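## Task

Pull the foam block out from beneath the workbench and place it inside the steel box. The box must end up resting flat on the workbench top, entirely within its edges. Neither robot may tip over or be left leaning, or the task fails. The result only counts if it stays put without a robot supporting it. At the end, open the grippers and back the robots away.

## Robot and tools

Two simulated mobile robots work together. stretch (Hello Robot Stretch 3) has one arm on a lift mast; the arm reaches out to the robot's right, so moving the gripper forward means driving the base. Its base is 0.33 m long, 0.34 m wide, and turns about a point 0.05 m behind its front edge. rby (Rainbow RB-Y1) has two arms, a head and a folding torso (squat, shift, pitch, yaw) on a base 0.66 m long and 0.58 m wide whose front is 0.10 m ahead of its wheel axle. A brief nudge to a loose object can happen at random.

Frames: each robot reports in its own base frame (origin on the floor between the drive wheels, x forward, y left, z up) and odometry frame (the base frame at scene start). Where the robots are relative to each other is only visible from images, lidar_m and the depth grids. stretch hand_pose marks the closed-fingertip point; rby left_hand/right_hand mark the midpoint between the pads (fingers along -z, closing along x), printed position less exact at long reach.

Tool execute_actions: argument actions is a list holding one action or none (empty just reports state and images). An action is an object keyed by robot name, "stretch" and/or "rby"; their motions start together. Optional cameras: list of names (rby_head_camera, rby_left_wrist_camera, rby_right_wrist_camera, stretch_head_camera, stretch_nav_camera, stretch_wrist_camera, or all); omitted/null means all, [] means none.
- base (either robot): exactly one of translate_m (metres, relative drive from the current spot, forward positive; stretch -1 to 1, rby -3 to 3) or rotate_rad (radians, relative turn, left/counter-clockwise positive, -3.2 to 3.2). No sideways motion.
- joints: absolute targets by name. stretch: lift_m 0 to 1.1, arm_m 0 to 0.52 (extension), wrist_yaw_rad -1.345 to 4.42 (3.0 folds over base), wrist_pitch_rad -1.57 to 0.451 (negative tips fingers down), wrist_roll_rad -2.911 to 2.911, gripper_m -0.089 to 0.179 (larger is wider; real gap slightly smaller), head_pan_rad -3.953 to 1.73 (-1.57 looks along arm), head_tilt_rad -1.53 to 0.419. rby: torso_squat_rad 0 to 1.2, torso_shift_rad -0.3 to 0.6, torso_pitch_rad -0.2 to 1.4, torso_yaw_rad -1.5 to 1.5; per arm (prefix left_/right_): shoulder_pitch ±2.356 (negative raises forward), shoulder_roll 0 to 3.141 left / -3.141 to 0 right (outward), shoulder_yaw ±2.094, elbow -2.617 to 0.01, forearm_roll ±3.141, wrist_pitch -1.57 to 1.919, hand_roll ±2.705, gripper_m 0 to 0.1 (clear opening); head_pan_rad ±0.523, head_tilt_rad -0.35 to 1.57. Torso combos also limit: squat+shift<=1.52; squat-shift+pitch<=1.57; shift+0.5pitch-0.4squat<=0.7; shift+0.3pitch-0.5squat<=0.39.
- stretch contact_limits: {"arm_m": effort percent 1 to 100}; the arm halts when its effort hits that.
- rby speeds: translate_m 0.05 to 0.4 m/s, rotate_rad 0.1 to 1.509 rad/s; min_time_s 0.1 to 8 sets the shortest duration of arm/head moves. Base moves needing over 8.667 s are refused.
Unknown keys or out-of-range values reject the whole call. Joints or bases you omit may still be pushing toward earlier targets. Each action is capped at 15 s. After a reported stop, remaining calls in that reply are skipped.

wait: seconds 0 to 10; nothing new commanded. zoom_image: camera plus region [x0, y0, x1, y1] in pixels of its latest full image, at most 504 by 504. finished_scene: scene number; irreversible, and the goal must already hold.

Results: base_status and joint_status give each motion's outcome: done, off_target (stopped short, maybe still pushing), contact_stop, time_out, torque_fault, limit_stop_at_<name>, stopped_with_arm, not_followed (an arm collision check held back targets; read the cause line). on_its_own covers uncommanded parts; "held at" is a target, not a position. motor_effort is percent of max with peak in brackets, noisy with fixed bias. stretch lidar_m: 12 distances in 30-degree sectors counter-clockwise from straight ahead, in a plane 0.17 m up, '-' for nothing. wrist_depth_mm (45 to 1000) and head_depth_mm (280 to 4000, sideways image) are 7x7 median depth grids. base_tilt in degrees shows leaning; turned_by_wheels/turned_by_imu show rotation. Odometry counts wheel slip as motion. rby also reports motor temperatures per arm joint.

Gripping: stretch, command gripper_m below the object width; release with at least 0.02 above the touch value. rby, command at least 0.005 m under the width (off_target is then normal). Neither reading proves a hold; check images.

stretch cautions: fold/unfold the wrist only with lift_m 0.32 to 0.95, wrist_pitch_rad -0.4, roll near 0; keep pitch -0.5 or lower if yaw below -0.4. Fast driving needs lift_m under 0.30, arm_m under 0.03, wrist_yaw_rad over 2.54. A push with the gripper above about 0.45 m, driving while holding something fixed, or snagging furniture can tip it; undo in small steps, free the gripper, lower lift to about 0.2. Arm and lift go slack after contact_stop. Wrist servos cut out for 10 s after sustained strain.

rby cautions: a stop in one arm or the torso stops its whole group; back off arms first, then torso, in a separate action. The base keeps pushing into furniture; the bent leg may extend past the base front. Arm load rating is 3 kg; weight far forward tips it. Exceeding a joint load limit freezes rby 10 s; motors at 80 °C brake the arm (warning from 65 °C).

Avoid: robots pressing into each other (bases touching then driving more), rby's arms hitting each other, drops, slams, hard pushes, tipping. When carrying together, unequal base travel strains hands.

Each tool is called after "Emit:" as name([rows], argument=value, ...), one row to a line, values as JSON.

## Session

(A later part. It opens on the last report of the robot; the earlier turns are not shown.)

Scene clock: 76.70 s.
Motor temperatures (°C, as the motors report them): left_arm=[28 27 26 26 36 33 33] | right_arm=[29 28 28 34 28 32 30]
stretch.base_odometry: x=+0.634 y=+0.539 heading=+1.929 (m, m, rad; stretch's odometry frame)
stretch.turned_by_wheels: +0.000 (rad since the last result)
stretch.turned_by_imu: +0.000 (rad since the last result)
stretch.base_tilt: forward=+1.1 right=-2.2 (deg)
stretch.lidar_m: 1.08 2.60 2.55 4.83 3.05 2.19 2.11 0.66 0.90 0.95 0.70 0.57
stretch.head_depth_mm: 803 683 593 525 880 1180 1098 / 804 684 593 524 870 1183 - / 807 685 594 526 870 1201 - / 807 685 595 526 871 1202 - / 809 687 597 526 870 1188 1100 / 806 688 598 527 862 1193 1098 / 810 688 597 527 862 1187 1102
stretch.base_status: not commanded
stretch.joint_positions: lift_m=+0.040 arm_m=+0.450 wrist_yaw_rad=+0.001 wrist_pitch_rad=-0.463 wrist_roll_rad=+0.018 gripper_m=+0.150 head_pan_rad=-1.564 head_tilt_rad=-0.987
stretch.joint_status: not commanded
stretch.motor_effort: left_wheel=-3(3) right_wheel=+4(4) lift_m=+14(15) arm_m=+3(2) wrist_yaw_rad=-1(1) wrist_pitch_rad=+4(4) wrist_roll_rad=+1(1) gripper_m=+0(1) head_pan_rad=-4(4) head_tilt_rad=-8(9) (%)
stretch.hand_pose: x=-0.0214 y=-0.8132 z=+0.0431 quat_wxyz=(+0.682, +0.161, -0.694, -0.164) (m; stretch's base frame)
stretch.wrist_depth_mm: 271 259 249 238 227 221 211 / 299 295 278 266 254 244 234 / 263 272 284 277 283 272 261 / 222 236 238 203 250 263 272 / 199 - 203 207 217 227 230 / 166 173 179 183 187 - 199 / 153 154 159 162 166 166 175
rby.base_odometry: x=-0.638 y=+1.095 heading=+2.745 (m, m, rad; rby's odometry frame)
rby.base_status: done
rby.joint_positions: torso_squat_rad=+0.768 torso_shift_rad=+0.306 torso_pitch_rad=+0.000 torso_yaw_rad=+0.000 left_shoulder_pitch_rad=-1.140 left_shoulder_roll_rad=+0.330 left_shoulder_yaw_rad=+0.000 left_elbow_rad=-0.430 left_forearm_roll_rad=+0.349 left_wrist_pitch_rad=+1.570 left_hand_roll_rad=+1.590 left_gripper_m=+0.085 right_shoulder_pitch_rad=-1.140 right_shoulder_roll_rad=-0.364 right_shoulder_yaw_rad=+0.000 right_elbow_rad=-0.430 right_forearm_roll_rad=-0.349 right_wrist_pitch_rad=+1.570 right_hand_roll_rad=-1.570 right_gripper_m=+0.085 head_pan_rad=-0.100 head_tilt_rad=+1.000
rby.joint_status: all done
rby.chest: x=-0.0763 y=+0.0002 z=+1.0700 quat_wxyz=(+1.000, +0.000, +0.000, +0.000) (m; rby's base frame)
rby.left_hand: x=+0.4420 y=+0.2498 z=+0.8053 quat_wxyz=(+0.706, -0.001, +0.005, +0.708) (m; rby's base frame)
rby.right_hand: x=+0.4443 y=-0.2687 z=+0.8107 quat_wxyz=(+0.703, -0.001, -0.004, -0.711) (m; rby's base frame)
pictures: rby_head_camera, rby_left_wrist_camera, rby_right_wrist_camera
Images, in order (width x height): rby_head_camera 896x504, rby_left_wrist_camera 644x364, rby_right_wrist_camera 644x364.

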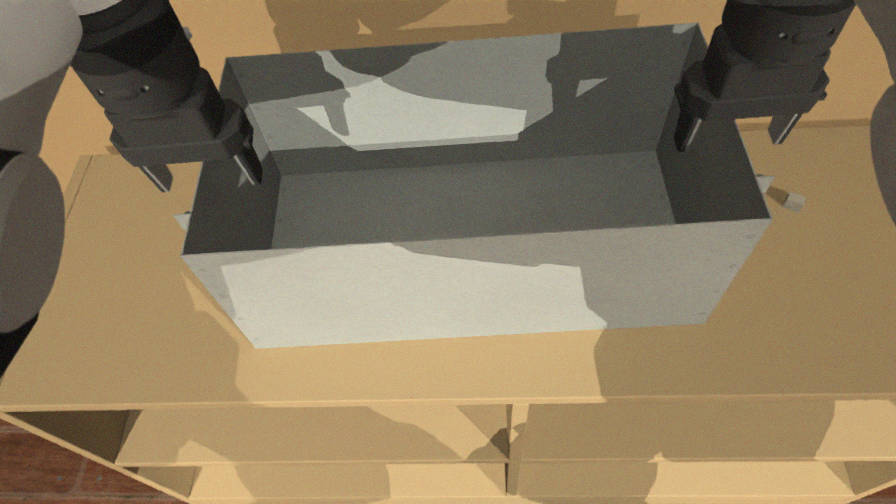

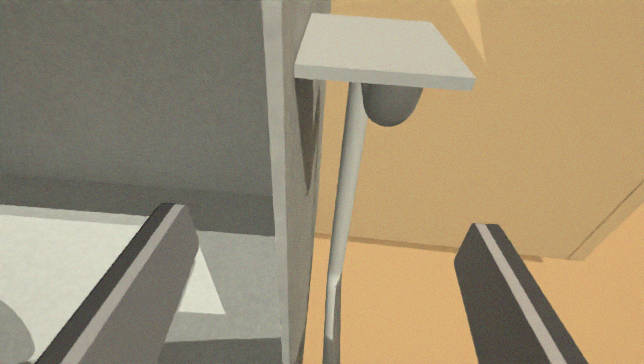

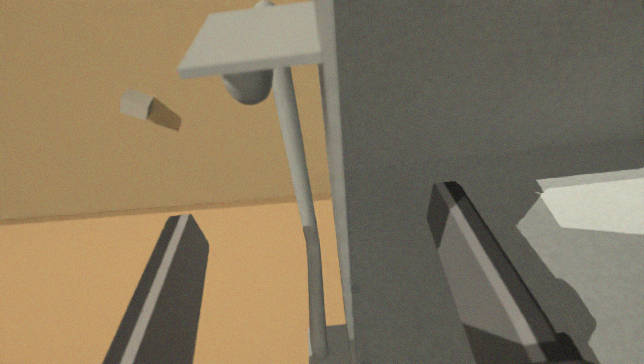

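Emit:
execute_actions([
  {"stretch":{"joints":{"arm_m":0.485,"lift_m":0.035}},"rby":{"joints":{"torso_squat_rad":0.834,"torso_shift_rad":0.329}}},
], cameras=["stretch_wrist_camera","rby_left_wrist_camera","rby_right_wrist_camera"])

Emit:
execute_actions([
  {"stretch":{"joints":{"gripper_m":0.02}},"rby":{"joints":{"left_gripper_m":0.035,"right_gripper_m":0.035}}},
], cameras=["stretch_wrist_camera","rby_left_wrist_camera","rby_right_wrist_camera"])

Scene clock: 79.60 s.
Motor temperatures (°C, as the motors report them): left_arm=[28 27 26 26 36 33 33] | right_arm=[29 28 28 34 28 32 30]
stretch.base_odometry: x=+0.634 y=+0.539 heading=+1.929 (m, m, rad; stretch's odometry frame)
stretch.turned_by_wheels: +0.000 (rad since the last result)
stretch.turned_by_imu: +0.000 (rad since the last result)
stretch.base_tilt: forward=+1.0 right=-2.3 (deg)
stretch.lidar_m: 1.08 2.60 2.54 4.83 3.06 2.20 2.11 0.66 0.90 0.95 0.70 0.57
stretch.head_depth_mm: 803 684 593 525 881 1183 1100 / 806 685 593 525 870 1185 - / 805 684 594 525 869 1200 - / 807 686 596 525 871 1204 - / 809 688 597 525 873 1187 1100 / 811 688 597 527 861 1187 1102 / 810 687 597 527 859 1190 1101
stretch.base_status: not commanded
stretch.joint_positions: lift_m=+0.035 arm_m=+0.485 wrist_yaw_rad=+0.001 wrist_pitch_rad=-0.463 wrist_roll_rad=+0.018 gripper_m=+0.150 head_pan_rad=-1.564 head_tilt_rad=-0.987
stretch.joint_status: all done
stretch.motor_effort: left_wheel=-3(3) right_wheel=+4(4) lift_m=+14(12) arm_m=+2(1) wrist_yaw_rad=+0(1) wrist_pitch_rad=+4(4) wrist_roll_rad=+0(0) gripper_m=+1(0) head_pan_rad=-4(4) head_tilt_rad=-8(8) (%)
stretch.hand_pose: x=-0.0214 y=-0.8482 z=+0.0381 quat_wxyz=(+0.682, +0.161, -0.694, -0.164) (m; stretch's base frame)
stretch.wrist_depth_mm: 231 225 213 205 197 188 183 / 263 252 238 227 220 208 199 / 257 264 262 250 246 236 222 / 216 231 233 185 244 252 247 / 192 - 198 181 208 221 222 / 161 168 173 177 182 - 192 / 147 150 154 156 161 162 169
rby.base_odometry: x=-0.638 y=+1.095 heading=+2.745 (m, m, rad; rby's odometry frame)
rby.base_status: not commanded
rby.joint_positions: torso_squat_rad=+0.825 torso_shift_rad=+0.323 torso_pitch_rad=-0.008 torso_yaw_rad=+0.000 left_shoulder_pitch_rad=-1.145 left_shoulder_roll_rad=+0.332 left_shoulder_yaw_rad=+0.000 left_elbow_rad=-0.433 left_forearm_roll_rad=+0.349 left_wrist_pitch_rad=+1.570 left_hand_roll_rad=+1.590 left_gripper_m=+0.085 right_shoulder_pitch_rad=-1.145 right_shoulder_roll_rad=-0.366 right_shoulder_yaw_rad=+0.000 right_elbow_rad=-0.433 right_forearm_roll_rad=-0.349 right_wrist_pitch_rad=+1.570 right_hand_roll_rad=-1.570 right_gripper_m=+0.085 head_pan_rad=-0.100 head_tilt_rad=+1.000
rby.joint_status: torso_squat_rad contact_stop (moved +0.057 of +0.066); torso_shift_rad contact_stop (moved +0.017 of +0.023)
rby.chest: x=-0.0798 y=+0.0002 z=+1.0402 quat_wxyz=(+1.000, +0.000, -0.004, +0.000) (m; rby's base frame)
rby.left_hand: x=+0.4428 y=+0.2498 z=+0.7827 quat_wxyz=(+0.706, -0.006, -0.001, +0.708) (m; rby's base frame)
rby.right_hand: x=+0.4454 y=-0.2686 z=+0.7885 quat_wxyz=(+0.703, +0.005, -0.009, -0.711) (m; rby's base frame)
pictures: rby_left_wrist_camera, rby_right_wrist_camera, stretch_wrist_camera
Images, in order (width x height): rby_left_wrist_camera 644x364, rby_right_wrist_camera 644x364, stretch_wrist_camera 644x364.

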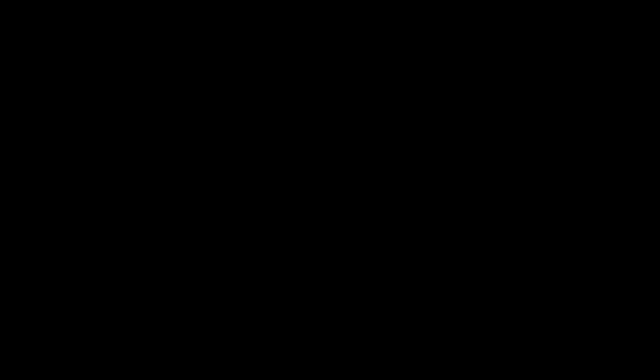

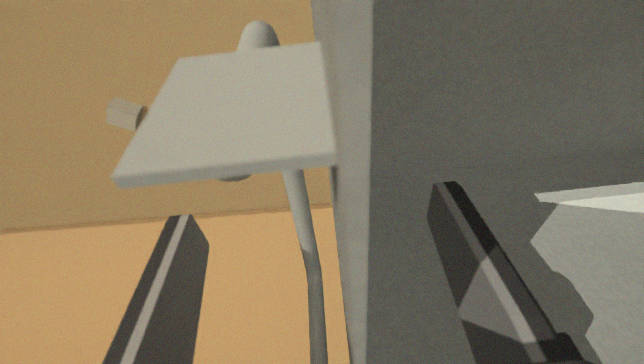

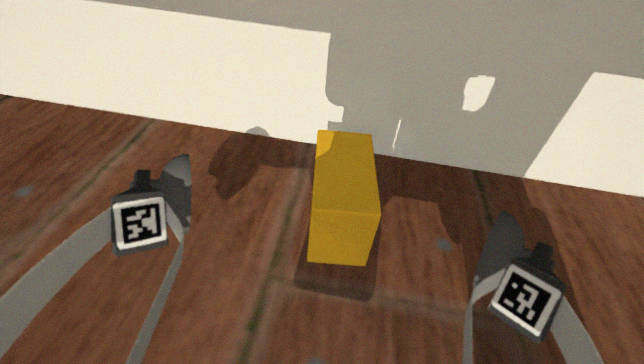

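not run: a stop came earlier in this reply.

Emit:
execute_actions([
  {"stretch":{"joints":{"gripper_m":0.02}},"rby":{"joints":{"torso_squat_rad":0.80,"torso_shift_rad":0.317,"torso_pitch_rad":0,"left_shoulder_pitch_rad":-1.14,"right_shoulder_pitch_rad":-1.14,"left_elbow_rad":-0.43,"right_elbow_rad":-0.43}}},
], cameras=["stretch_wrist_camera","rby_left_wrist_camera","rby_right_wrist_camera"])

Emit:
execute_actions([
  {"stretch":{"joints":{"lift_m":0.08,"arm_m":0.45}},"rby":{"joints":{"left_gripper_m":0.03,"right_gripper_m":0.03}}},
], cameras=["stretch_wrist_camera","rby_head_camera","rby_left_wrist_camera","rby_right_wrist_camera"])

Scene clock: 82.53 s.
Motor temperatures (°C, as the motors report them): left_arm=[28 27 26 26 36 33 33] | right_arm=[29 28 28 34 28 32 30]
stretch.base_odometry: x=+0.634 y=+0.539 heading=+1.929 (m, m, rad; stretch's odometry frame)
stretch.turned_by_wheels: +0.000 (rad since the last result)
stretch.turned_by_imu: +0.000 (rad since the last result)
stretch.base_tilt: forward=+0.9 right=-2.5 (deg)
stretch.lidar_m: 1.08 2.60 2.54 4.81 3.06 2.20 2.12 0.66 0.90 0.95 0.70 0.57
stretch.head_depth_mm: 804 683 593 524 882 1182 1099 / 804 683 594 525 868 1182 - / 804 686 594 525 871 1200 - / 808 686 595 526 871 1201 - / 811 687 595 527 871 1191 1099 / 808 689 597 527 863 1189 1100 / 810 688 597 527 858 1186 1104
stretch.base_status: not commanded
stretch.joint_positions: lift_m=+0.035 arm_m=+0.485 wrist_yaw_rad=+0.001 wrist_pitch_rad=-0.463 wrist_roll_rad=+0.018 gripper_m=+0.020 head_pan_rad=-1.564 head_tilt_rad=-0.987
stretch.joint_status: all done
stretch.motor_effort: left_wheel=-3(3) right_wheel=+4(4) lift_m=+14(14) arm_m=+2(2) wrist_yaw_rad=+0(1) wrist_pitch_rad=+4(4) wrist_roll_rad=+1(0) gripper_m=-4(80) head_pan_rad=-4(4) head_tilt_rad=-9(8) (%)
stretch.hand_pose: x=-0.0214 y=-0.8482 z=+0.0381 quat_wxyz=(+0.682, +0.161, -0.694, -0.164) (m; stretch's base frame)
stretch.wrist_depth_mm: 232 224 214 206 197 189 182 / 264 253 237 229 220 209 199 / 257 263 265 248 245 232 223 / 216 223 230 172 248 250 248 / 188 192 200 171 213 214 223 / 164 168 172 178 177 187 192 / 148 151 153 157 161 165 169
rby.base_odometry: x=-0.638 y=+1.095 heading=+2.745 (m, m, rad; rby's odometry frame)
rby.base_status: not commanded
rby.joint_positions: torso_squat_rad=+0.800 torso_shift_rad=+0.317 torso_pitch_rad=+0.000 torso_yaw_rad=+0.000 left_shoulder_pitch_rad=-1.141 left_shoulder_roll_rad=+0.330 left_shoulder_yaw_rad=+0.000 left_elbow_rad=-0.430 left_forearm_roll_rad=+0.349 left_wrist_pitch_rad=+1.570 left_hand_roll_rad=+1.590 left_gripper_m=+0.085 right_shoulder_pitch_rad=-1.140 right_shoulder_roll_rad=-0.364 right_shoulder_yaw_rad=+0.000 right_elbow_rad=-0.430 right_forearm_roll_rad=-0.349 right_wrist_pitch_rad=+1.570 right_hand_roll_rad=-1.570 right_gripper_m=+0.085 head_pan_rad=-0.100 head_tilt_rad=+1.000
rby.joint_status: all done
rby.chest: x=-0.0760 y=+0.0002 z=+1.0533 quat_wxyz=(+1.000, +0.000, +0.000, +0.000) (m; rby's base frame)
rby.left_hand: x=+0.4425 y=+0.2499 z=+0.7888 quat_wxyz=(+0.706, -0.001, +0.005, +0.708) (m; rby's base frame)
rby.right_hand: x=+0.4449 y=-0.2688 z=+0.7942 quat_wxyz=(+0.703, +0.000, -0.004, -0.711) (m; rby's base frame)
pictures: rby_left_wrist_camera, rby_right_wrist_camera, stretch_wrist_camera
Images, in order (width x height): rby_left_wrist_camera 644x364, rby_right_wrist_camera 644x364, stretch_wrist_camera 644x364.

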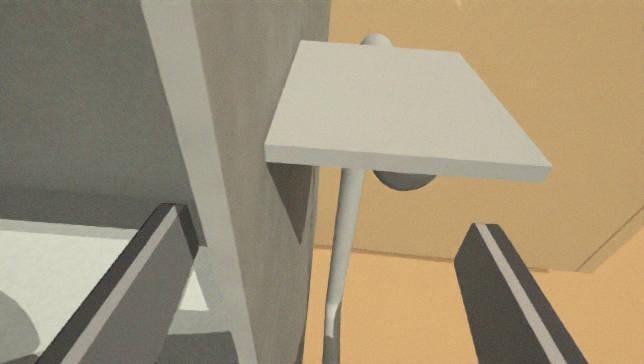

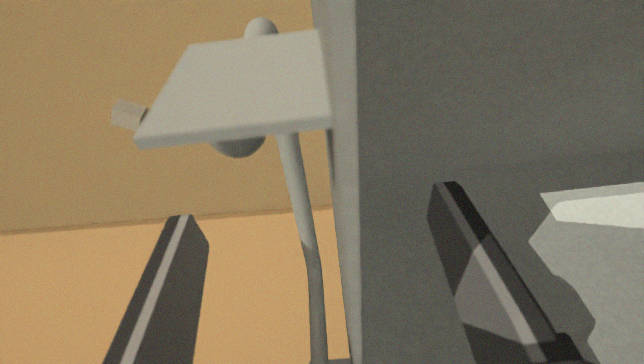

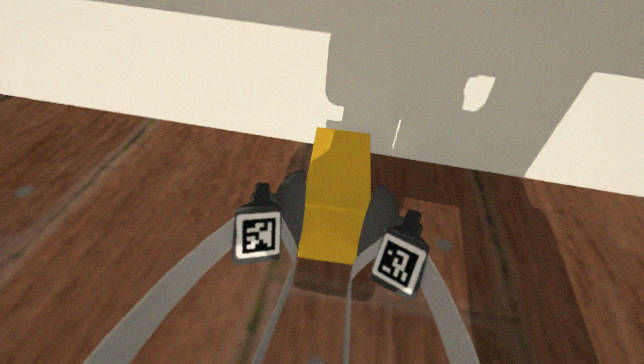

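Scene clock: 83.83 s.
Motor temperatures (°C, as the motors report them): left_arm=[28 27 26 26 36 33 33] | right_arm=[29 28 28 34 28 32 30]
stretch.base_odometry: x=+0.634 y=+0.539 heading=+1.929 (m, m, rad; stretch's odometry frame)
stretch.turned_by_wheels: +0.000 (rad since the last result)
stretch.turned_by_imu: +0.000 (rad since the last result)
stretch.base_tilt: forward=+1.1 right=-2.5 (deg)
stretch.lidar_m: 1.08 2.59 2.55 4.82 3.06 2.19 2.12 0.66 0.90 0.95 0.69 0.57
stretch.head_depth_mm: 805 684 594 524 880 1184 1099 / 806 685 593 524 870 1186 - / 805 684 595 525 871 1200 - / 808 686 595 526 872 1201 - / 809 685 596 526 872 1192 1104 / 809 689 597 526 862 1187 1099 / 809 689 597 527 858 1189 1100
stretch.base_status: not commanded
stretch.joint_positions: lift_m=+0.080 arm_m=+0.450 wrist_yaw_rad=+0.001 wrist_pitch_rad=-0.464 wrist_roll_rad=+0.018 gripper_m=+0.020 head_pan_rad=-1.564 head_tilt_rad=-0.987
stretch.joint_status: all done
stretch.motor_effort: left_wheel=-3(3) right_wheel=+4(4) lift_m=+26(31) arm_m=-3(3) wrist_yaw_rad=+0(0) wrist_pitch_rad=+4(4) wrist_roll_rad=+1(0) gripper_m=-4(4) head_pan_rad=-3(3) head_tilt_rad=-9(8) (%)
stretch.hand_pose: x=-0.0214 y=-0.8136 z=+0.0821 quat_wxyz=(+0.682, +0.162, -0.694, -0.164) (m; stretch's base frame)
stretch.wrist_depth_mm: 269 259 250 238 229 219 212 / 305 293 277 265 256 243 231 / 328 326 318 292 285 272 260 / 279 283 294 173 307 301 293 / 239 242 256 169 273 276 284 / 210 215 219 225 224 239 245 / 188 192 196 200 204 210 216
rby.base_odometry: x=-0.638 y=+1.095 heading=+2.745 (m, m, rad; rby's odometry frame)
rby.base_status: not commanded
rby.joint_positions: torso_squat_rad=+0.800 torso_shift_rad=+0.317 torso_pitch_rad=+0.000 torso_yaw_rad=+0.000 left_shoulder_pitch_rad=-1.141 left_shoulder_roll_rad=+0.330 left_shoulder_yaw_rad=+0.000 left_elbow_rad=-0.430 left_forearm_roll_rad=+0.349 left_wrist_pitch_rad=+1.570 left_hand_roll_rad=+1.590 left_gripper_m=+0.030 right_shoulder_pitch_rad=-1.140 right_shoulder_roll_rad=-0.364 right_shoulder_yaw_rad=+0.000 right_elbow_rad=-0.430 right_forearm_roll_rad=-0.349 right_wrist_pitch_rad=+1.570 right_hand_roll_rad=-1.570 right_gripper_m=+0.030 head_pan_rad=-0.100 head_tilt_rad=+1.000
rby.joint_status: all done
rby.chest: x=-0.0760 y=+0.0002 z=+1.0533 quat_wxyz=(+1.000, +0.000, +0.000, +0.000) (m; rby's base frame)
rby.left_hand: x=+0.4425 y=+0.2499 z=+0.7888 quat_wxyz=(+0.706, -0.001, +0.005, +0.708) (m; rby's base frame)
rby.right_hand: x=+0.4449 y=-0.2688 z=+0.7942 quat_wxyz=(+0.703, +0.000, -0.004, -0.711) (m; rby's base frame)
pictures: rby_head_camera, rby_left_wrist_camera, rby_right_wrist_camera, stretch_wrist_camera
Images, in order (width x height): rby_head_camera 896x504, rby_left_wrist_camera 644x364, rby_right_wrist_camera 644x364, stretch_wrist_camera 644x364.

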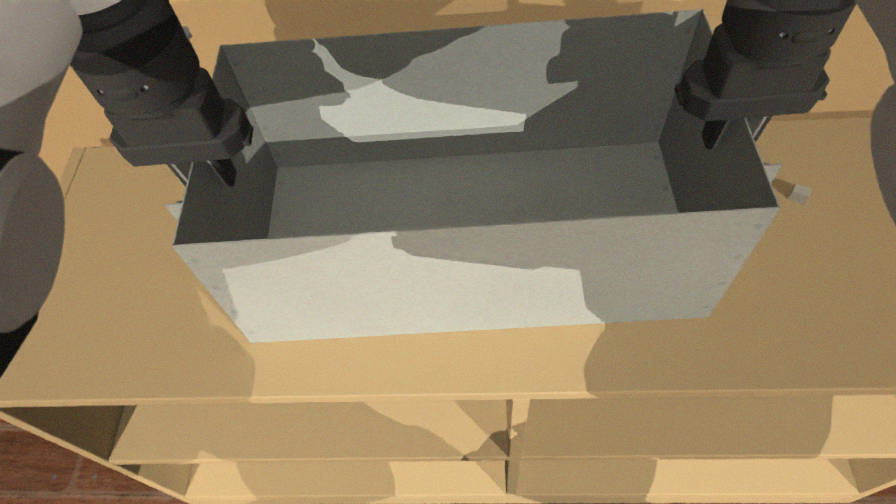

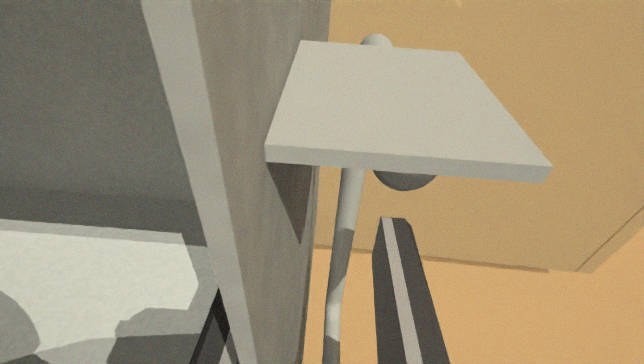

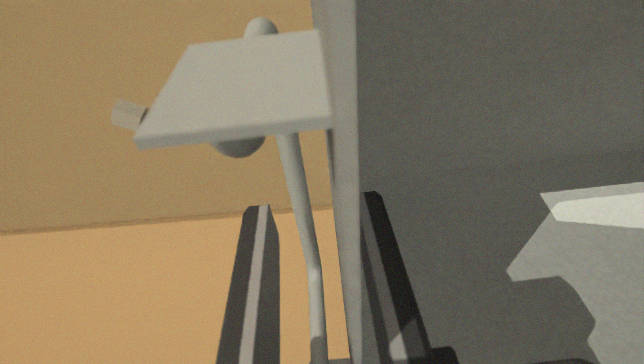

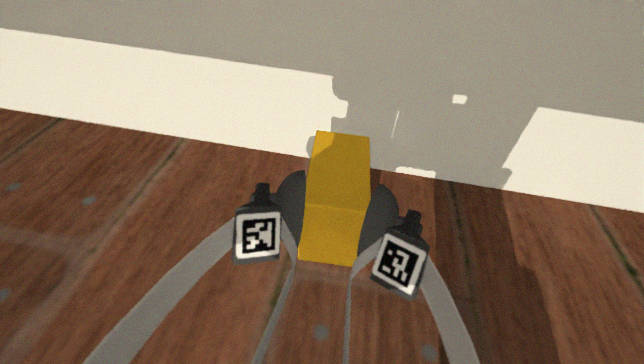

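Emit:
execute_actions([
  {"stretch":{"joints":{"lift_m":0.10,"arm_m":0.0,"gripper_m":0.01}},"rby":{"joints":{"left_shoulder_roll_rad":0.31,"right_shoulder_roll_rad":-0.344,"left_gripper_m":0.0,"right_gripper_m":0.0}}},
], cameras=["stretch_wrist_camera","rby_left_wrist_camera","rby_right_wrist_camera"])

Scene clock: 89.47 s.
Motor temperatures (°C, as the motors report them): left_arm=[28 27 26 26 37 33 33] | right_arm=[29 28 28 34 29 32 30]
stretch.base_odometry: x=+0.634 y=+0.539 heading=+1.929 (m, m, rad; stretch's odometry frame)
stretch.turned_by_wheels: +0.000 (rad since the last result)
stretch.turned_by_imu: -0.001 (rad since the last result)
stretch.base_tilt: forward=+1.1 right=-2.3 (deg)
stretch.lidar_m: 1.08 2.59 2.55 4.83 3.05 2.19 2.11 0.66 0.90 0.95 0.70 0.57
stretch.head_depth_mm: 803 682 593 524 880 1184 1099 / 806 685 595 525 871 1187 - / 807 687 595 526 870 1202 - / 807 685 596 526 872 1202 - / 808 686 596 527 872 1188 1102 / 811 687 597 527 862 1188 1101 / 811 689 596 528 860 1195 1101
stretch.base_status: not commanded
stretch.joint_positions: lift_m=+0.100 arm_m=+0.001 wrist_yaw_rad=+0.001 wrist_pitch_rad=-0.395 wrist_roll_rad=+0.018 gripper_m=+0.010 head_pan_rad=-1.564 head_tilt_rad=-0.987
stretch.joint_status: all done
stretch.motor_effort: left_wheel=-3(2) right_wheel=+4(4) lift_m=+18(28) arm_m=-13(13) wrist_yaw_rad=-2(1) wrist_pitch_rad=-16(17) wrist_roll_rad=+1(0) gripper_m=-8(51) head_pan_rad=-4(4) head_tilt_rad=-9(8) (%)
stretch.hand_pose: x=-0.0214 y=-0.3736 z=+0.1181 quat_wxyz=(+0.687, +0.138, -0.699, -0.140) (m; stretch's base frame)
stretch.wrist_depth_mm: 554 709 699 651 635 608 606 / 515 556 592 625 663 664 652 / 410 426 452 472 507 530 567 / 347 347 368 173 403 419 437 / 290 295 308 168 343 341 357 / 248 258 262 273 272 291 301 / 221 226 232 239 243 255 256
rby.base_odometry: x=-0.638 y=+1.095 heading=+2.745 (m, m, rad; rby's odometry frame)
rby.base_status: not commanded
rby.joint_positions: torso_squat_rad=+0.800 torso_shift_rad=+0.317 torso_pitch_rad=+0.000 torso_yaw_rad=+0.000 left_shoulder_pitch_rad=-1.140 left_shoulder_roll_rad=+0.314 left_shoulder_yaw_rad=-0.001 left_elbow_rad=-0.430 left_forearm_roll_rad=+0.347 left_wrist_pitch_rad=+1.570 left_hand_roll_rad=+1.590 left_gripper_m=+0.001 right_shoulder_pitch_rad=-1.139 right_shoulder_roll_rad=-0.348 right_shoulder_yaw_rad=+0.000 right_elbow_rad=-0.430 right_forearm_roll_rad=-0.348 right_wrist_pitch_rad=+1.570 right_hand_roll_rad=-1.570 right_gripper_m=+0.002 head_pan_rad=-0.100 head_tilt_rad=+1.000
rby.joint_status: all done
rby.chest: x=-0.0760 y=+0.0002 z=+1.0533 quat_wxyz=(+1.000, +0.000, +0.000, +0.000) (m; rby's base frame)
rby.left_hand: x=+0.4405 y=+0.2409 z=+0.7852 quat_wxyz=(+0.711, +0.000, +0.008, +0.704) (m; rby's base frame)
rby.right_hand: x=+0.4433 y=-0.2598 z=+0.7906 quat_wxyz=(+0.708, -0.001, +0.000, -0.707) (m; rby's base frame)
pictures: rby_left_wrist_camera, rby_right_wrist_camera, stretch_wrist_camera
Images, in order (width x height): rby_left_wrist_camera 644x364, rby_right_wrist_camera 644x364, stretch_wrist_camera 644x364.

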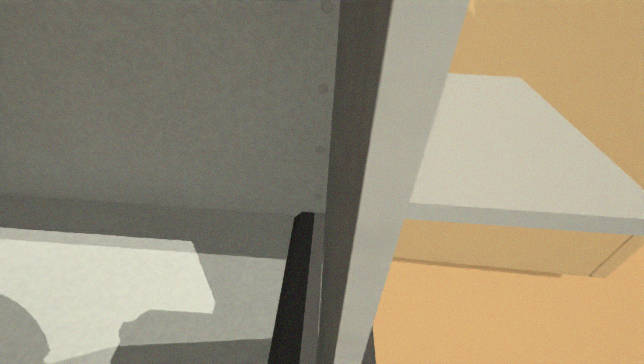

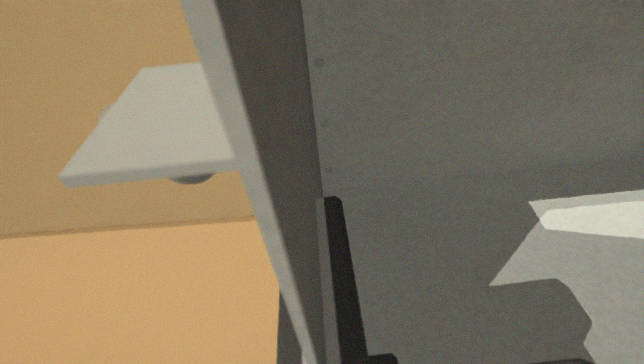

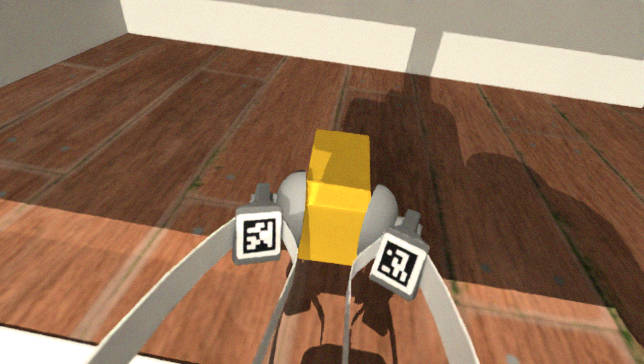

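Emit:
execute_actions([
  {"stretch":{"joints":{"lift_m":0.17}},"rby":{"joints":{"left_shoulder_roll_rad":0.314,"right_shoulder_roll_rad":-0.348,"torso_squat_rad":0.72,"torso_shift_rad":0.29}}},
], cameras=["rby_head_camera","rby_left_wrist_camera","rby_right_wrist_camera"])

Scene clock: 93.20 s.
Motor temperatures (°C, as the motors report them): left_arm=[28 27 26 26 37 33 33] | right_arm=[29 28 28 34 29 32 30]
stretch.base_odometry: x=+0.634 y=+0.539 heading=+1.929 (m, m, rad; stretch's odometry frame)
stretch.turned_by_wheels: +0.000 (rad since the last result)
stretch.turned_by_imu: +0.000 (rad since the last result)
stretch.base_tilt: forward=+1.1 right=-2.4 (deg)
stretch.lidar_m: 1.08 2.59 2.54 4.81 3.05 2.20 2.11 0.66 0.90 0.36 0.70 0.57
stretch.head_depth_mm: 803 683 594 524 879 1185 1105 / 806 685 594 525 872 1185 - / 806 685 595 525 870 1201 - / 808 685 595 525 871 1191 - / 808 686 596 526 872 1184 1099 / 811 689 597 527 861 1190 1102 / 809 689 597 526 860 1189 1102
stretch.base_status: not commanded
stretch.joint_positions: lift_m=+0.170 arm_m=+0.000 wrist_yaw_rad=+0.001 wrist_pitch_rad=-0.464 wrist_roll_rad=+0.018 gripper_m=+0.010 head_pan_rad=-1.564 head_tilt_rad=-0.987
stretch.joint_status: all done
stretch.motor_effort: left_wheel=-3(3) right_wheel=+4(4) lift_m=+26(28) arm_m=-3(13) wrist_yaw_rad=+1(0) wrist_pitch_rad=+4(16) wrist_roll_rad=+0(0) gripper_m=-8(9) head_pan_rad=-3(4) head_tilt_rad=-8(9) (%)
stretch.hand_pose: x=-0.0214 y=-0.3636 z=+0.1722 quat_wxyz=(+0.682, +0.162, -0.694, -0.164) (m; stretch's base frame)
stretch.wrist_depth_mm: 552 717 710 693 655 639 600 / 538 605 637 673 689 673 665 / 478 497 510 522 562 588 605 / 408 413 431 173 460 475 494 / 346 355 375 171 398 401 412 / 303 315 323 332 330 345 359 / 225 278 284 291 298 306 311
rby.base_odometry: x=-0.638 y=+1.095 heading=+2.745 (m, m, rad; rby's odometry frame)
rby.base_status: not commanded
rby.joint_positions: torso_squat_rad=+0.720 torso_shift_rad=+0.290 torso_pitch_rad=+0.001 torso_yaw_rad=+0.000 left_shoulder_pitch_rad=-1.139 left_shoulder_roll_rad=+0.315 left_shoulder_yaw_rad=-0.001 left_elbow_rad=-0.429 left_forearm_roll_rad=+0.348 left_wrist_pitch_rad=+1.570 left_hand_roll_rad=+1.590 left_gripper_m=+0.001 right_shoulder_pitch_rad=-1.136 right_shoulder_roll_rad=-0.349 right_shoulder_yaw_rad=+0.000 right_elbow_rad=-0.428 right_forearm_roll_rad=-0.348 right_wrist_pitch_rad=+1.570 right_hand_roll_rad=-1.570 right_gripper_m=+0.002 head_pan_rad=-0.100 head_tilt_rad=+1.000
rby.joint_status: all done
rby.chest: x=-0.0769 y=+0.0001 z=+1.0942 quat_wxyz=(+1.000, +0.000, +0.001, +0.000) (m; rby's base frame)
rby.left_hand: x=+0.4392 y=+0.2415 z=+0.8256 quat_wxyz=(+0.710, +0.000, +0.009, +0.704) (m; rby's base frame)
rby.right_hand: x=+0.4407 y=-0.2609 z=+0.8293 quat_wxyz=(+0.707, -0.003, +0.002, -0.707) (m; rby's base frame)
pictures: rby_head_camera, rby_left_wrist_camera, rby_right_wrist_camera
Images, in order (width x height): rby_head_camera 896x504, rby_left_wrist_camera 644x364, rby_right_wrist_camera 644x364.

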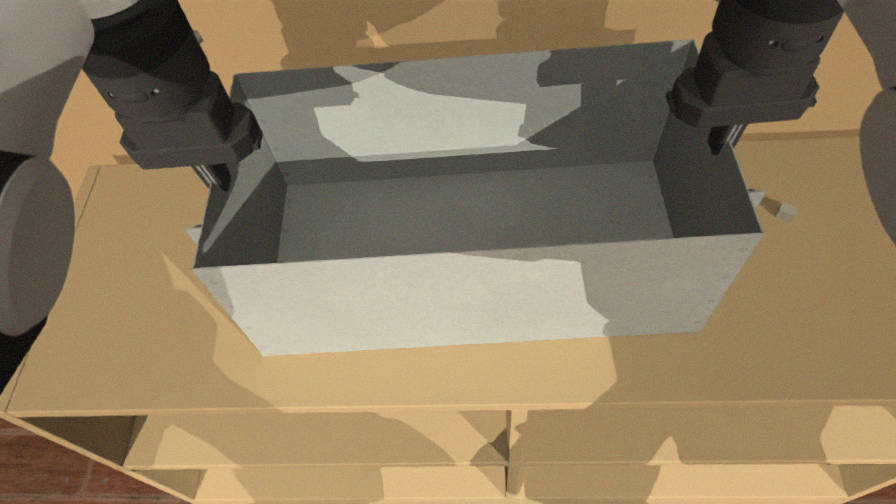

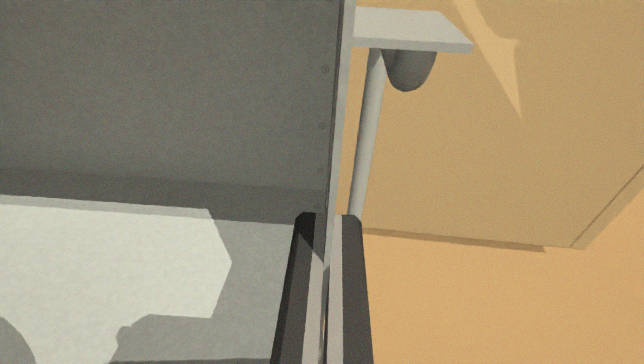

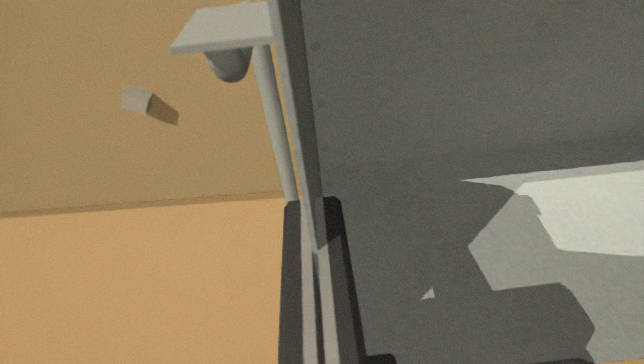

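Emit:
execute_actions([
  {"stretch":{"base":{"translate_m":-0.25},"joints":{"lift_m":0.3,"wrist_pitch_rad":-0.3}},"rby":{"joints":{"left_gripper_m":0.04,"right_gripper_m":0.04,"torso_squat_rad":0.6,"torso_shift_rad":0.27}}},
], cameras=[])

Emit:
execute_actions([
  {"rby":{"base":{"translate_m":-0.35}}},
], cameras=[])

Emit:
execute_actions([
  {"rby":{"joints":{"torso_squat_rad":1.024,"torso_shift_rad":0.25,"torso_pitch_rad":0.55,"left_shoulder_pitch_rad":-0.853,"left_shoulder_roll_rad":1.047,"left_elbow_rad":-0.777,"left_forearm_roll_rad":2.472,"left_wrist_pitch_rad":1.9,"left_hand_roll_rad":1.37,"right_shoulder_pitch_rad":-0.853,"right_shoulder_roll_rad":-1.047,"right_elbow_rad":-0.777,"right_forearm_roll_rad":-2.472,"right_wrist_pitch_rad":1.9,"right_hand_roll_rad":-1.37,"left_gripper_m":0.06,"right_gripper_m":0.06,"head_tilt_rad":0.35}}},
], cameras=["rby_head_camera","rby_left_wrist_camera","rby_right_wrist_camera","stretch_nav_camera"])

Scene clock: 106.27 s.
Motor temperatures (°C, as the motors report them): left_arm=[29 27 26 26 37 33 33] | right_arm=[30 28 28 34 29 32 30]
stretch.base_odometry: x=+0.722 y=+0.305 heading=+1.929 (m, m, rad; stretch's odometry frame)
stretch.turned_by_wheels: +0.000 (rad since the last result)
stretch.turned_by_imu: +0.000 (rad since the last result)
stretch.base_tilt: forward=+1.0 right=-2.4 (deg)
stretch.lidar_m: 1.10 2.85 2.68 4.83 2.70 1.93 1.86 0.45 0.55 0.95 0.99 0.79
stretch.head_depth_mm: 805 684 594 525 882 1184 1111 / 804 684 595 525 882 1200 - / 806 685 594 524 884 1206 - / 807 687 596 526 887 1201 - / 809 686 596 527 873 1190 1100 / 808 687 597 527 873 1192 1100 / 809 687 597 527 870 1188 1102
stretch.base_status: done
stretch.joint_positions: lift_m=+0.300 arm_m=+0.000 wrist_yaw_rad=+0.001 wrist_pitch_rad=-0.326 wrist_roll_rad=+0.018 gripper_m=+0.010 head_pan_rad=-1.564 head_tilt_rad=-0.987
stretch.joint_status: all done
stretch.motor_effort: left_wheel=-3(10) right_wheel=+4(5) lift_m=+26(20) arm_m=-3(3) wrist_yaw_rad=-2(1) wrist_pitch_rad=+7(9) wrist_roll_rad=+0(1) gripper_m=-8(7) head_pan_rad=-4(4) head_tilt_rad=-9(7) (%)
stretch.hand_pose: x=-0.0213 y=-0.3802 z=+0.3334 quat_wxyz=(+0.692, +0.114, -0.704, -0.116) (m; stretch's base frame)
stretch.wrist_depth_mm: - 68 75 86 103 128 172 / - 50 50 53 57 63 72 / - - - - - 47 50 / - - - - - - - / - - - - - - - / - - - - - - - / 423 434 437 - - - -
rby.base_odometry: x=-0.638 y=+1.095 heading=+2.745 (m, m, rad; rby's odometry frame)
rby.base_status: not commanded
rby.joint_positions: torso_squat_rad=+0.600 torso_shift_rad=+0.270 torso_pitch_rad=+0.000 torso_yaw_rad=+0.000 left_shoulder_pitch_rad=-1.140 left_shoulder_roll_rad=+0.314 left_shoulder_yaw_rad=+0.000 left_elbow_rad=-0.430 left_forearm_roll_rad=+0.349 left_wrist_pitch_rad=+1.570 left_hand_roll_rad=+1.590 left_gripper_m=+0.040 right_shoulder_pitch_rad=-1.140 right_shoulder_roll_rad=-0.348 right_shoulder_yaw_rad=+0.000 right_elbow_rad=-0.430 right_forearm_roll_rad=-0.349 right_wrist_pitch_rad=+1.570 right_hand_roll_rad=-1.570 right_gripper_m=+0.040 head_pan_rad=-0.100 head_tilt_rad=+1.000
rby.joint_status: all done
rby.chest: x=-0.0739 y=+0.0002 z=+1.1467 quat_wxyz=(+1.000, +0.000, +0.000, +0.000) (m; rby's base frame)
rby.left_hand: x=+0.4430 y=+0.2407 z=+0.8791 quat_wxyz=(+0.711, -0.001, +0.009, +0.704) (m; rby's base frame)
rby.right_hand: x=+0.4456 y=-0.2595 z=+0.8844 quat_wxyz=(+0.708, +0.000, +0.001, -0.707) (m; rby's base frame)
pictures: none
No camera images: the call's "cameras" was empty. Leave "cameras" out to get every camera's image.

Scene clock: 108.60 s.
Motor temperatures (°C, as the motors report them): left_arm=[29 27 26 26 37 33 33] | right_arm=[30 28 28 34 29 32 30]
stretch.base_odometry: x=+0.722 y=+0.305 heading=+1.929 (m, m, rad; stretch's odometry frame)
stretch.turned_by_wheels: +0.000 (rad since the last result)
stretch.turned_by_imu: +0.000 (rad since the last result)
stretch.base_tilt: forward=+1.1 right=-2.4 (deg)
stretch.lidar_m: 1.10 2.84 2.46 4.81 2.70 1.94 1.87 0.45 0.55 0.95 0.98 0.80
stretch.head_depth_mm: 804 685 595 524 883 1180 1108 / 807 685 594 524 883 1202 - / 807 685 595 525 884 1201 - / 807 687 596 526 885 1201 - / 809 688 597 526 873 1187 1098 / 811 687 597 527 872 1186 1102 / 810 687 597 527 871 1192 1101
stretch.base_status: not commanded
stretch.joint_positions: lift_m=+0.300 arm_m=+0.000 wrist_yaw_rad=+0.001 wrist_pitch_rad=-0.326 wrist_roll_rad=+0.018 gripper_m=+0.010 head_pan_rad=-1.564 head_tilt_rad=-0.987
stretch.joint_status: not commanded
stretch.motor_effort: left_wheel=-3(3) right_wheel=+4(4) lift_m=+26(26) arm_m=-3(3) wrist_yaw_rad=+1(1) wrist_pitch_rad=+7(7) wrist_roll_rad=+0(1) gripper_m=-8(8) head_pan_rad=-4(5) head_tilt_rad=-9(9) (%)
stretch.hand_pose: x=-0.0213 y=-0.3802 z=+0.3334 quat_wxyz=(+0.692, +0.114, -0.704, -0.116) (m; stretch's base frame)
stretch.wrist_depth_mm: - 68 75 86 103 128 170 / - 50 50 53 57 63 72 / - - - - - 47 50 / - - - - - - - / - - - - - - - / - - - - - - - / 419 430 431 - - - -
rby.base_odometry: x=-0.315 y=+0.959 heading=+2.744 (m, m, rad; rby's odometry frame)
rby.base_status: done
rby.joint_positions: torso_squat_rad=+0.600 torso_shift_rad=+0.270 torso_pitch_rad=+0.000 torso_yaw_rad=+0.000 left_shoulder_pitch_rad=-1.140 left_shoulder_roll_rad=+0.314 left_shoulder_yaw_rad=+0.000 left_elbow_rad=-0.430 left_forearm_roll_rad=+0.349 left_wrist_pitch_rad=+1.570 left_hand_roll_rad=+1.590 left_gripper_m=+0.040 right_shoulder_pitch_rad=-1.140 right_shoulder_roll_rad=-0.348 right_shoulder_yaw_rad=+0.000 right_elbow_rad=-0.430 right_forearm_roll_rad=-0.349 right_wrist_pitch_rad=+1.570 right_hand_roll_rad=-1.570 right_gripper_m=+0.040 head_pan_rad=-0.100 head_tilt_rad=+1.000
rby.joint_status: not commanded
rby.chest: x=-0.0740 y=+0.0002 z=+1.1467 quat_wxyz=(+1.000, +0.000, +0.000, +0.000) (m; rby's base frame)
rby.left_hand: x=+0.4430 y=+0.2406 z=+0.8793 quat_wxyz=(+0.711, -0.001, +0.009, +0.704) (m; rby's base frame)
rby.right_hand: x=+0.4456 y=-0.2595 z=+0.8846 quat_wxyz=(+0.708, +0.000, +0.000, -0.707) (m; rby's base frame)
pictures: none
No camera images: the call's "cameras" was empty. Leave "cameras" out to get every camera's image.

Scene clock: 111.30 s.
Motor temperatures (°C, as the motors report them): left_arm=[29 27 26 26 37 33 33] | right_arm=[30 28 28 34 29 32 30]
stretch.base_odometry: x=+0.722 y=+0.305 heading=+1.929 (m, m, rad; stretch's odometry frame)
stretch.turned_by_wheels: +0.000 (rad since the last result)
stretch.turned_by_imu: +0.000 (rad since the last result)
stretch.base_tilt: forward=+1.1 right=-2.4 (deg)
stretch.lidar_m: 1.10 2.85 2.46 4.81 2.71 1.93 1.86 0.45 0.55 0.95 0.99 0.80
stretch.head_depth_mm: 804 681 594 525 879 1185 1109 / 804 685 594 525 885 1200 - / 806 685 596 526 882 1200 - / 809 686 595 526 884 1201 - / 810 687 596 526 868 1189 1099 / 810 689 596 526 872 1189 1103 / 811 688 598 528 870 1189 1105
stretch.base_status: not commanded
stretch.joint_positions: lift_m=+0.300 arm_m=+0.000 wrist_yaw_rad=+0.001 wrist_pitch_rad=-0.326 wrist_roll_rad=+0.018 gripper_m=+0.010 head_pan_rad=-1.564 head_tilt_rad=-0.987
stretch.joint_status: not commanded
stretch.motor_effort: left_wheel=-2(3) right_wheel=+4(4) lift_m=+26(26) arm_m=-3(3) wrist_yaw_rad=-1(0) wrist_pitch_rad=+7(7) wrist_roll_rad=+1(1) gripper_m=-8(8) head_pan_rad=-3(4) head_tilt_rad=-9(8) (%)
stretch.hand_pose: x=-0.0213 y=-0.3802 z=+0.3334 quat_wxyz=(+0.692, +0.114, -0.704, -0.116) (m; stretch's base frame)
stretch.wrist_depth_mm: - 68 75 87 103 128 170 / - 50 50 53 57 63 72 / - - - - - 47 50 / - - - - - - - / - - - - - - - / - - - - - - - / 421 434 430 - - - -
rby.base_odometry: x=-0.315 y=+0.959 heading=+2.744 (m, m, rad; rby's odometry frame)
rby.base_status: not commanded
rby.joint_positions: torso_squat_rad=+1.024 torso_shift_rad=+0.250 torso_pitch_rad=+0.550 torso_yaw_rad=+0.000 left_shoulder_pitch_rad=-0.853 left_shoulder_roll_rad=+1.047 left_shoulder_yaw_rad=+0.000 left_elbow_rad=-0.777 left_forearm_roll_rad=+2.472 left_wrist_pitch_rad=+1.900 left_hand_roll_rad=+1.370 left_gripper_m=+0.060 right_shoulder_pitch_rad=-0.853 right_shoulder_roll_rad=-1.047 right_shoulder_yaw_rad=+0.000 right_elbow_rad=-0.777 right_forearm_roll_rad=-2.472 right_wrist_pitch_rad=+1.900 right_hand_roll_rad=-1.370 right_gripper_m=+0.060 head_pan_rad=-0.100 head_tilt_rad=+0.350
rby.joint_status: all done
rby.chest: x=+0.0239 y=+0.0001 z=+0.8969 quat_wxyz=(+0.962, +0.000, +0.272, +0.000) (m; rby's base frame)
rby.left_hand: x=+0.4256 y=+0.3141 z=+0.7629 quat_wxyz=(+0.489, -0.509, +0.485, +0.516) (m; rby's base frame)
rby.right_hand: x=+0.4254 y=-0.3139 z=+0.7623 quat_wxyz=(+0.489, +0.509, +0.485, -0.516) (m; rby's base frame)
pictures: rby_head_camera, rby_left_wrist_camera, rby_right_wrist_camera, stretch_nav_camera (sideways: a quarter turn counterclockwise sets it upright)
Images, in order (width x height): rby_head_camera 896x504, rby_left_wrist_camera 644x364, rby_right_wrist_camera 644x364, stretch_nav_camera 672x504.

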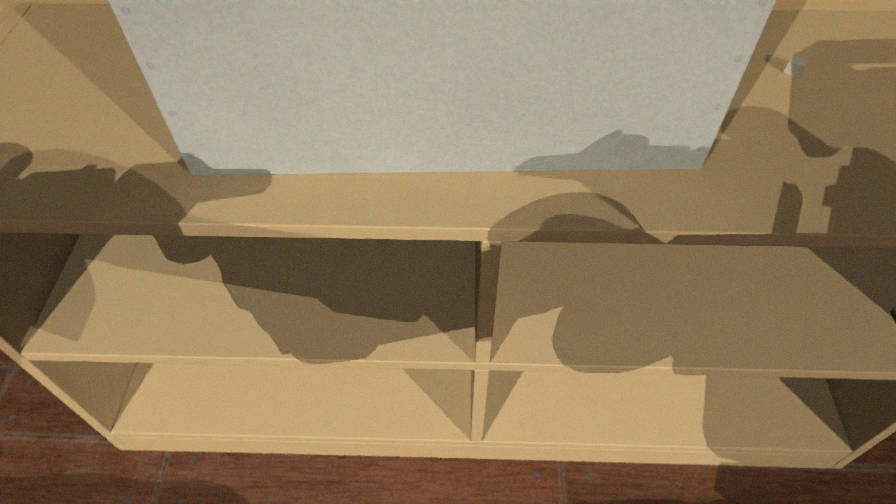

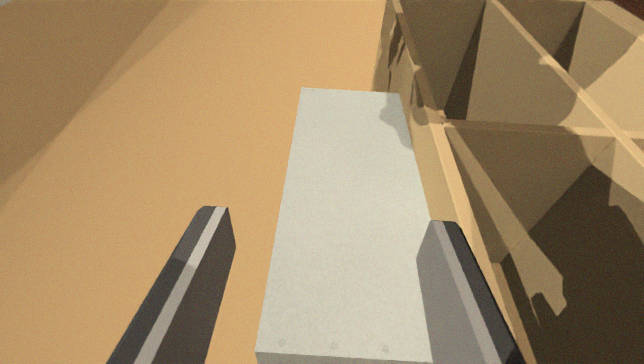

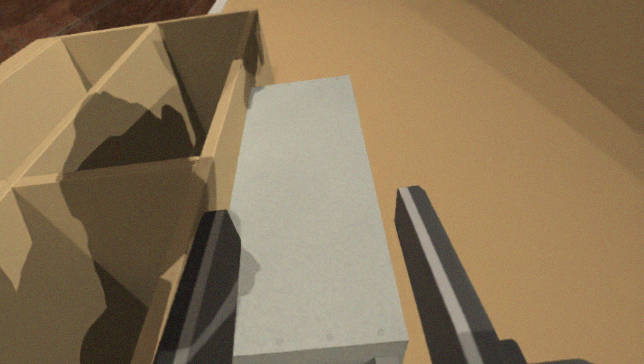

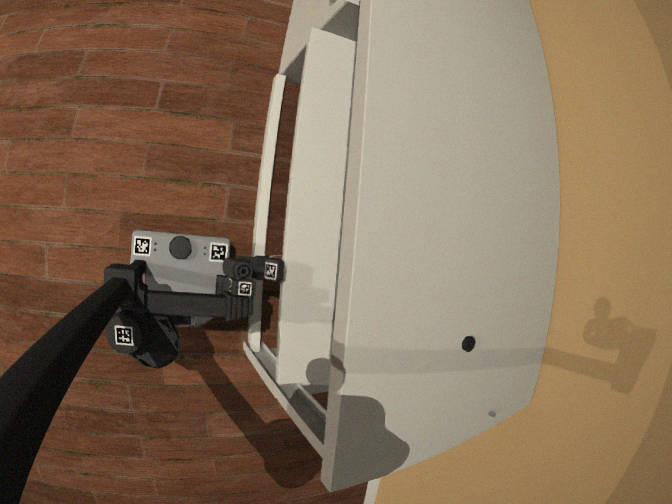

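Emit:
execute_actions([
  {"stretch":{"joints":{"lift_m":0.22}},"rby":{"base":{"translate_m":0.2},"joints":{"head_tilt_rad":0.15,"left_gripper_m":0.045,"right_gripper_m":0.045}}},
], cameras=["rby_head_camera","rby_left_wrist_camera","rby_right_wrist_camera"])

Scene clock: 114.07 s.
Motor temperatures (°C, as the motors report them): left_arm=[29 27 26 26 37 33 33] | right_arm=[30 28 28 34 29 32 30]
stretch.base_odometry: x=+0.722 y=+0.305 heading=+1.929 (m, m, rad; stretch's odometry frame)
stretch.turned_by_wheels: +0.000 (rad since the last result)
stretch.turned_by_imu: +0.000 (rad since the last result)
stretch.base_tilt: forward=+1.1 right=-2.5 (deg)
stretch.lidar_m: 1.10 2.85 2.58 4.82 2.71 1.93 1.87 0.45 0.55 0.95 0.99 0.79
stretch.head_depth_mm: 802 683 594 524 881 1185 1103 / 805 685 594 524 884 1186 - / 807 686 595 525 882 1203 - / 808 687 595 526 882 1204 - / 808 686 597 526 873 1186 1096 / 811 688 596 528 873 1190 1102 / 809 688 598 527 871 1191 1103
stretch.base_status: not commanded
stretch.joint_positions: lift_m=+0.220 arm_m=+0.000 wrist_yaw_rad=+0.001 wrist_pitch_rad=-0.326 wrist_roll_rad=+0.018 gripper_m=+0.010 head_pan_rad=-1.564 head_tilt_rad=-0.987
stretch.joint_status: all done
stretch.motor_effort: left_wheel=-3(3) right_wheel=+4(4) lift_m=+14(22) arm_m=-3(3) wrist_yaw_rad=-1(1) wrist_pitch_rad=+7(7) wrist_roll_rad=+0(0) gripper_m=-7(8) head_pan_rad=-4(4) head_tilt_rad=-9(7) (%)
stretch.hand_pose: x=-0.0213 y=-0.3803 z=+0.2542 quat_wxyz=(+0.692, +0.114, -0.704, -0.116) (m; stretch's base frame)
stretch.wrist_depth_mm: 734 725 701 669 635 615 530 / 792 807 747 716 683 668 507 / 702 727 789 771 747 697 490 / 555 571 621 174 684 688 476 / 466 481 520 170 575 576 457 / 394 411 423 446 448 483 450 / 345 361 371 376 394 412 403
rby.base_odometry: x=-0.499 y=+1.036 heading=+2.745 (m, m, rad; rby's odometry frame)
rby.base_status: done
rby.joint_positions: torso_squat_rad=+1.024 torso_shift_rad=+0.250 torso_pitch_rad=+0.550 torso_yaw_rad=+0.000 left_shoulder_pitch_rad=-0.853 left_shoulder_roll_rad=+1.047 left_shoulder_yaw_rad=+0.000 left_elbow_rad=-0.777 left_forearm_roll_rad=+2.472 left_wrist_pitch_rad=+1.900 left_hand_roll_rad=+1.370 left_gripper_m=+0.045 right_shoulder_pitch_rad=-0.853 right_shoulder_roll_rad=-1.047 right_shoulder_yaw_rad=+0.000 right_elbow_rad=-0.777 right_forearm_roll_rad=-2.472 right_wrist_pitch_rad=+1.900 right_hand_roll_rad=-1.370 right_gripper_m=+0.045 head_pan_rad=-0.100 head_tilt_rad=+0.150
rby.joint_status: all done
rby.chest: x=+0.0239 y=+0.0001 z=+0.8969 quat_wxyz=(+0.962, +0.000, +0.272, +0.000) (m; rby's base frame)
rby.left_hand: x=+0.4256 y=+0.3141 z=+0.7629 quat_wxyz=(+0.489, -0.509, +0.485, +0.516) (m; rby's base frame)
rby.right_hand: x=+0.4255 y=-0.3139 z=+0.7624 quat_wxyz=(+0.489, +0.509, +0.485, -0.516) (m; rby's base frame)
pictures: rby_head_camera, rby_left_wrist_camera, rby_right_wrist_camera
Images, in order (width x height): rby_head_camera 896x504, rby_left_wrist_camera 644x364, rby_right_wrist_camera 644x364.

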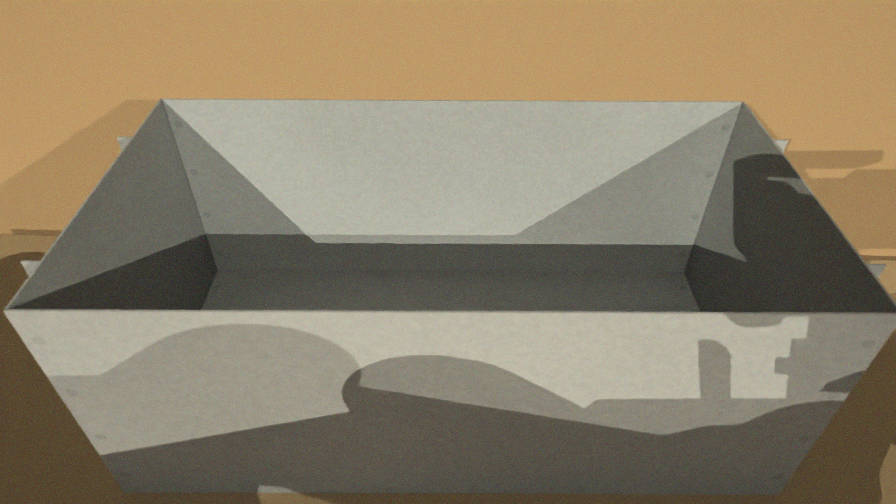

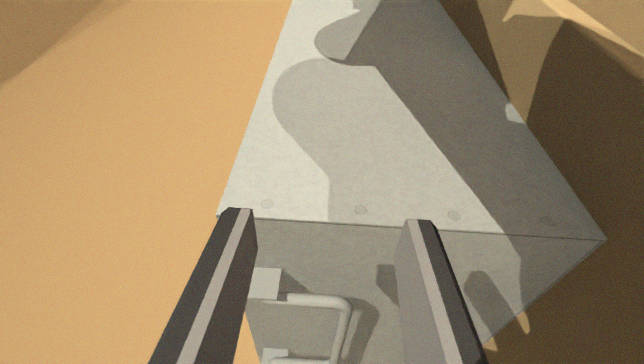

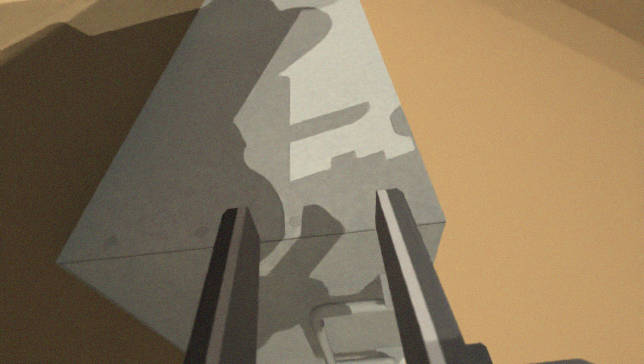

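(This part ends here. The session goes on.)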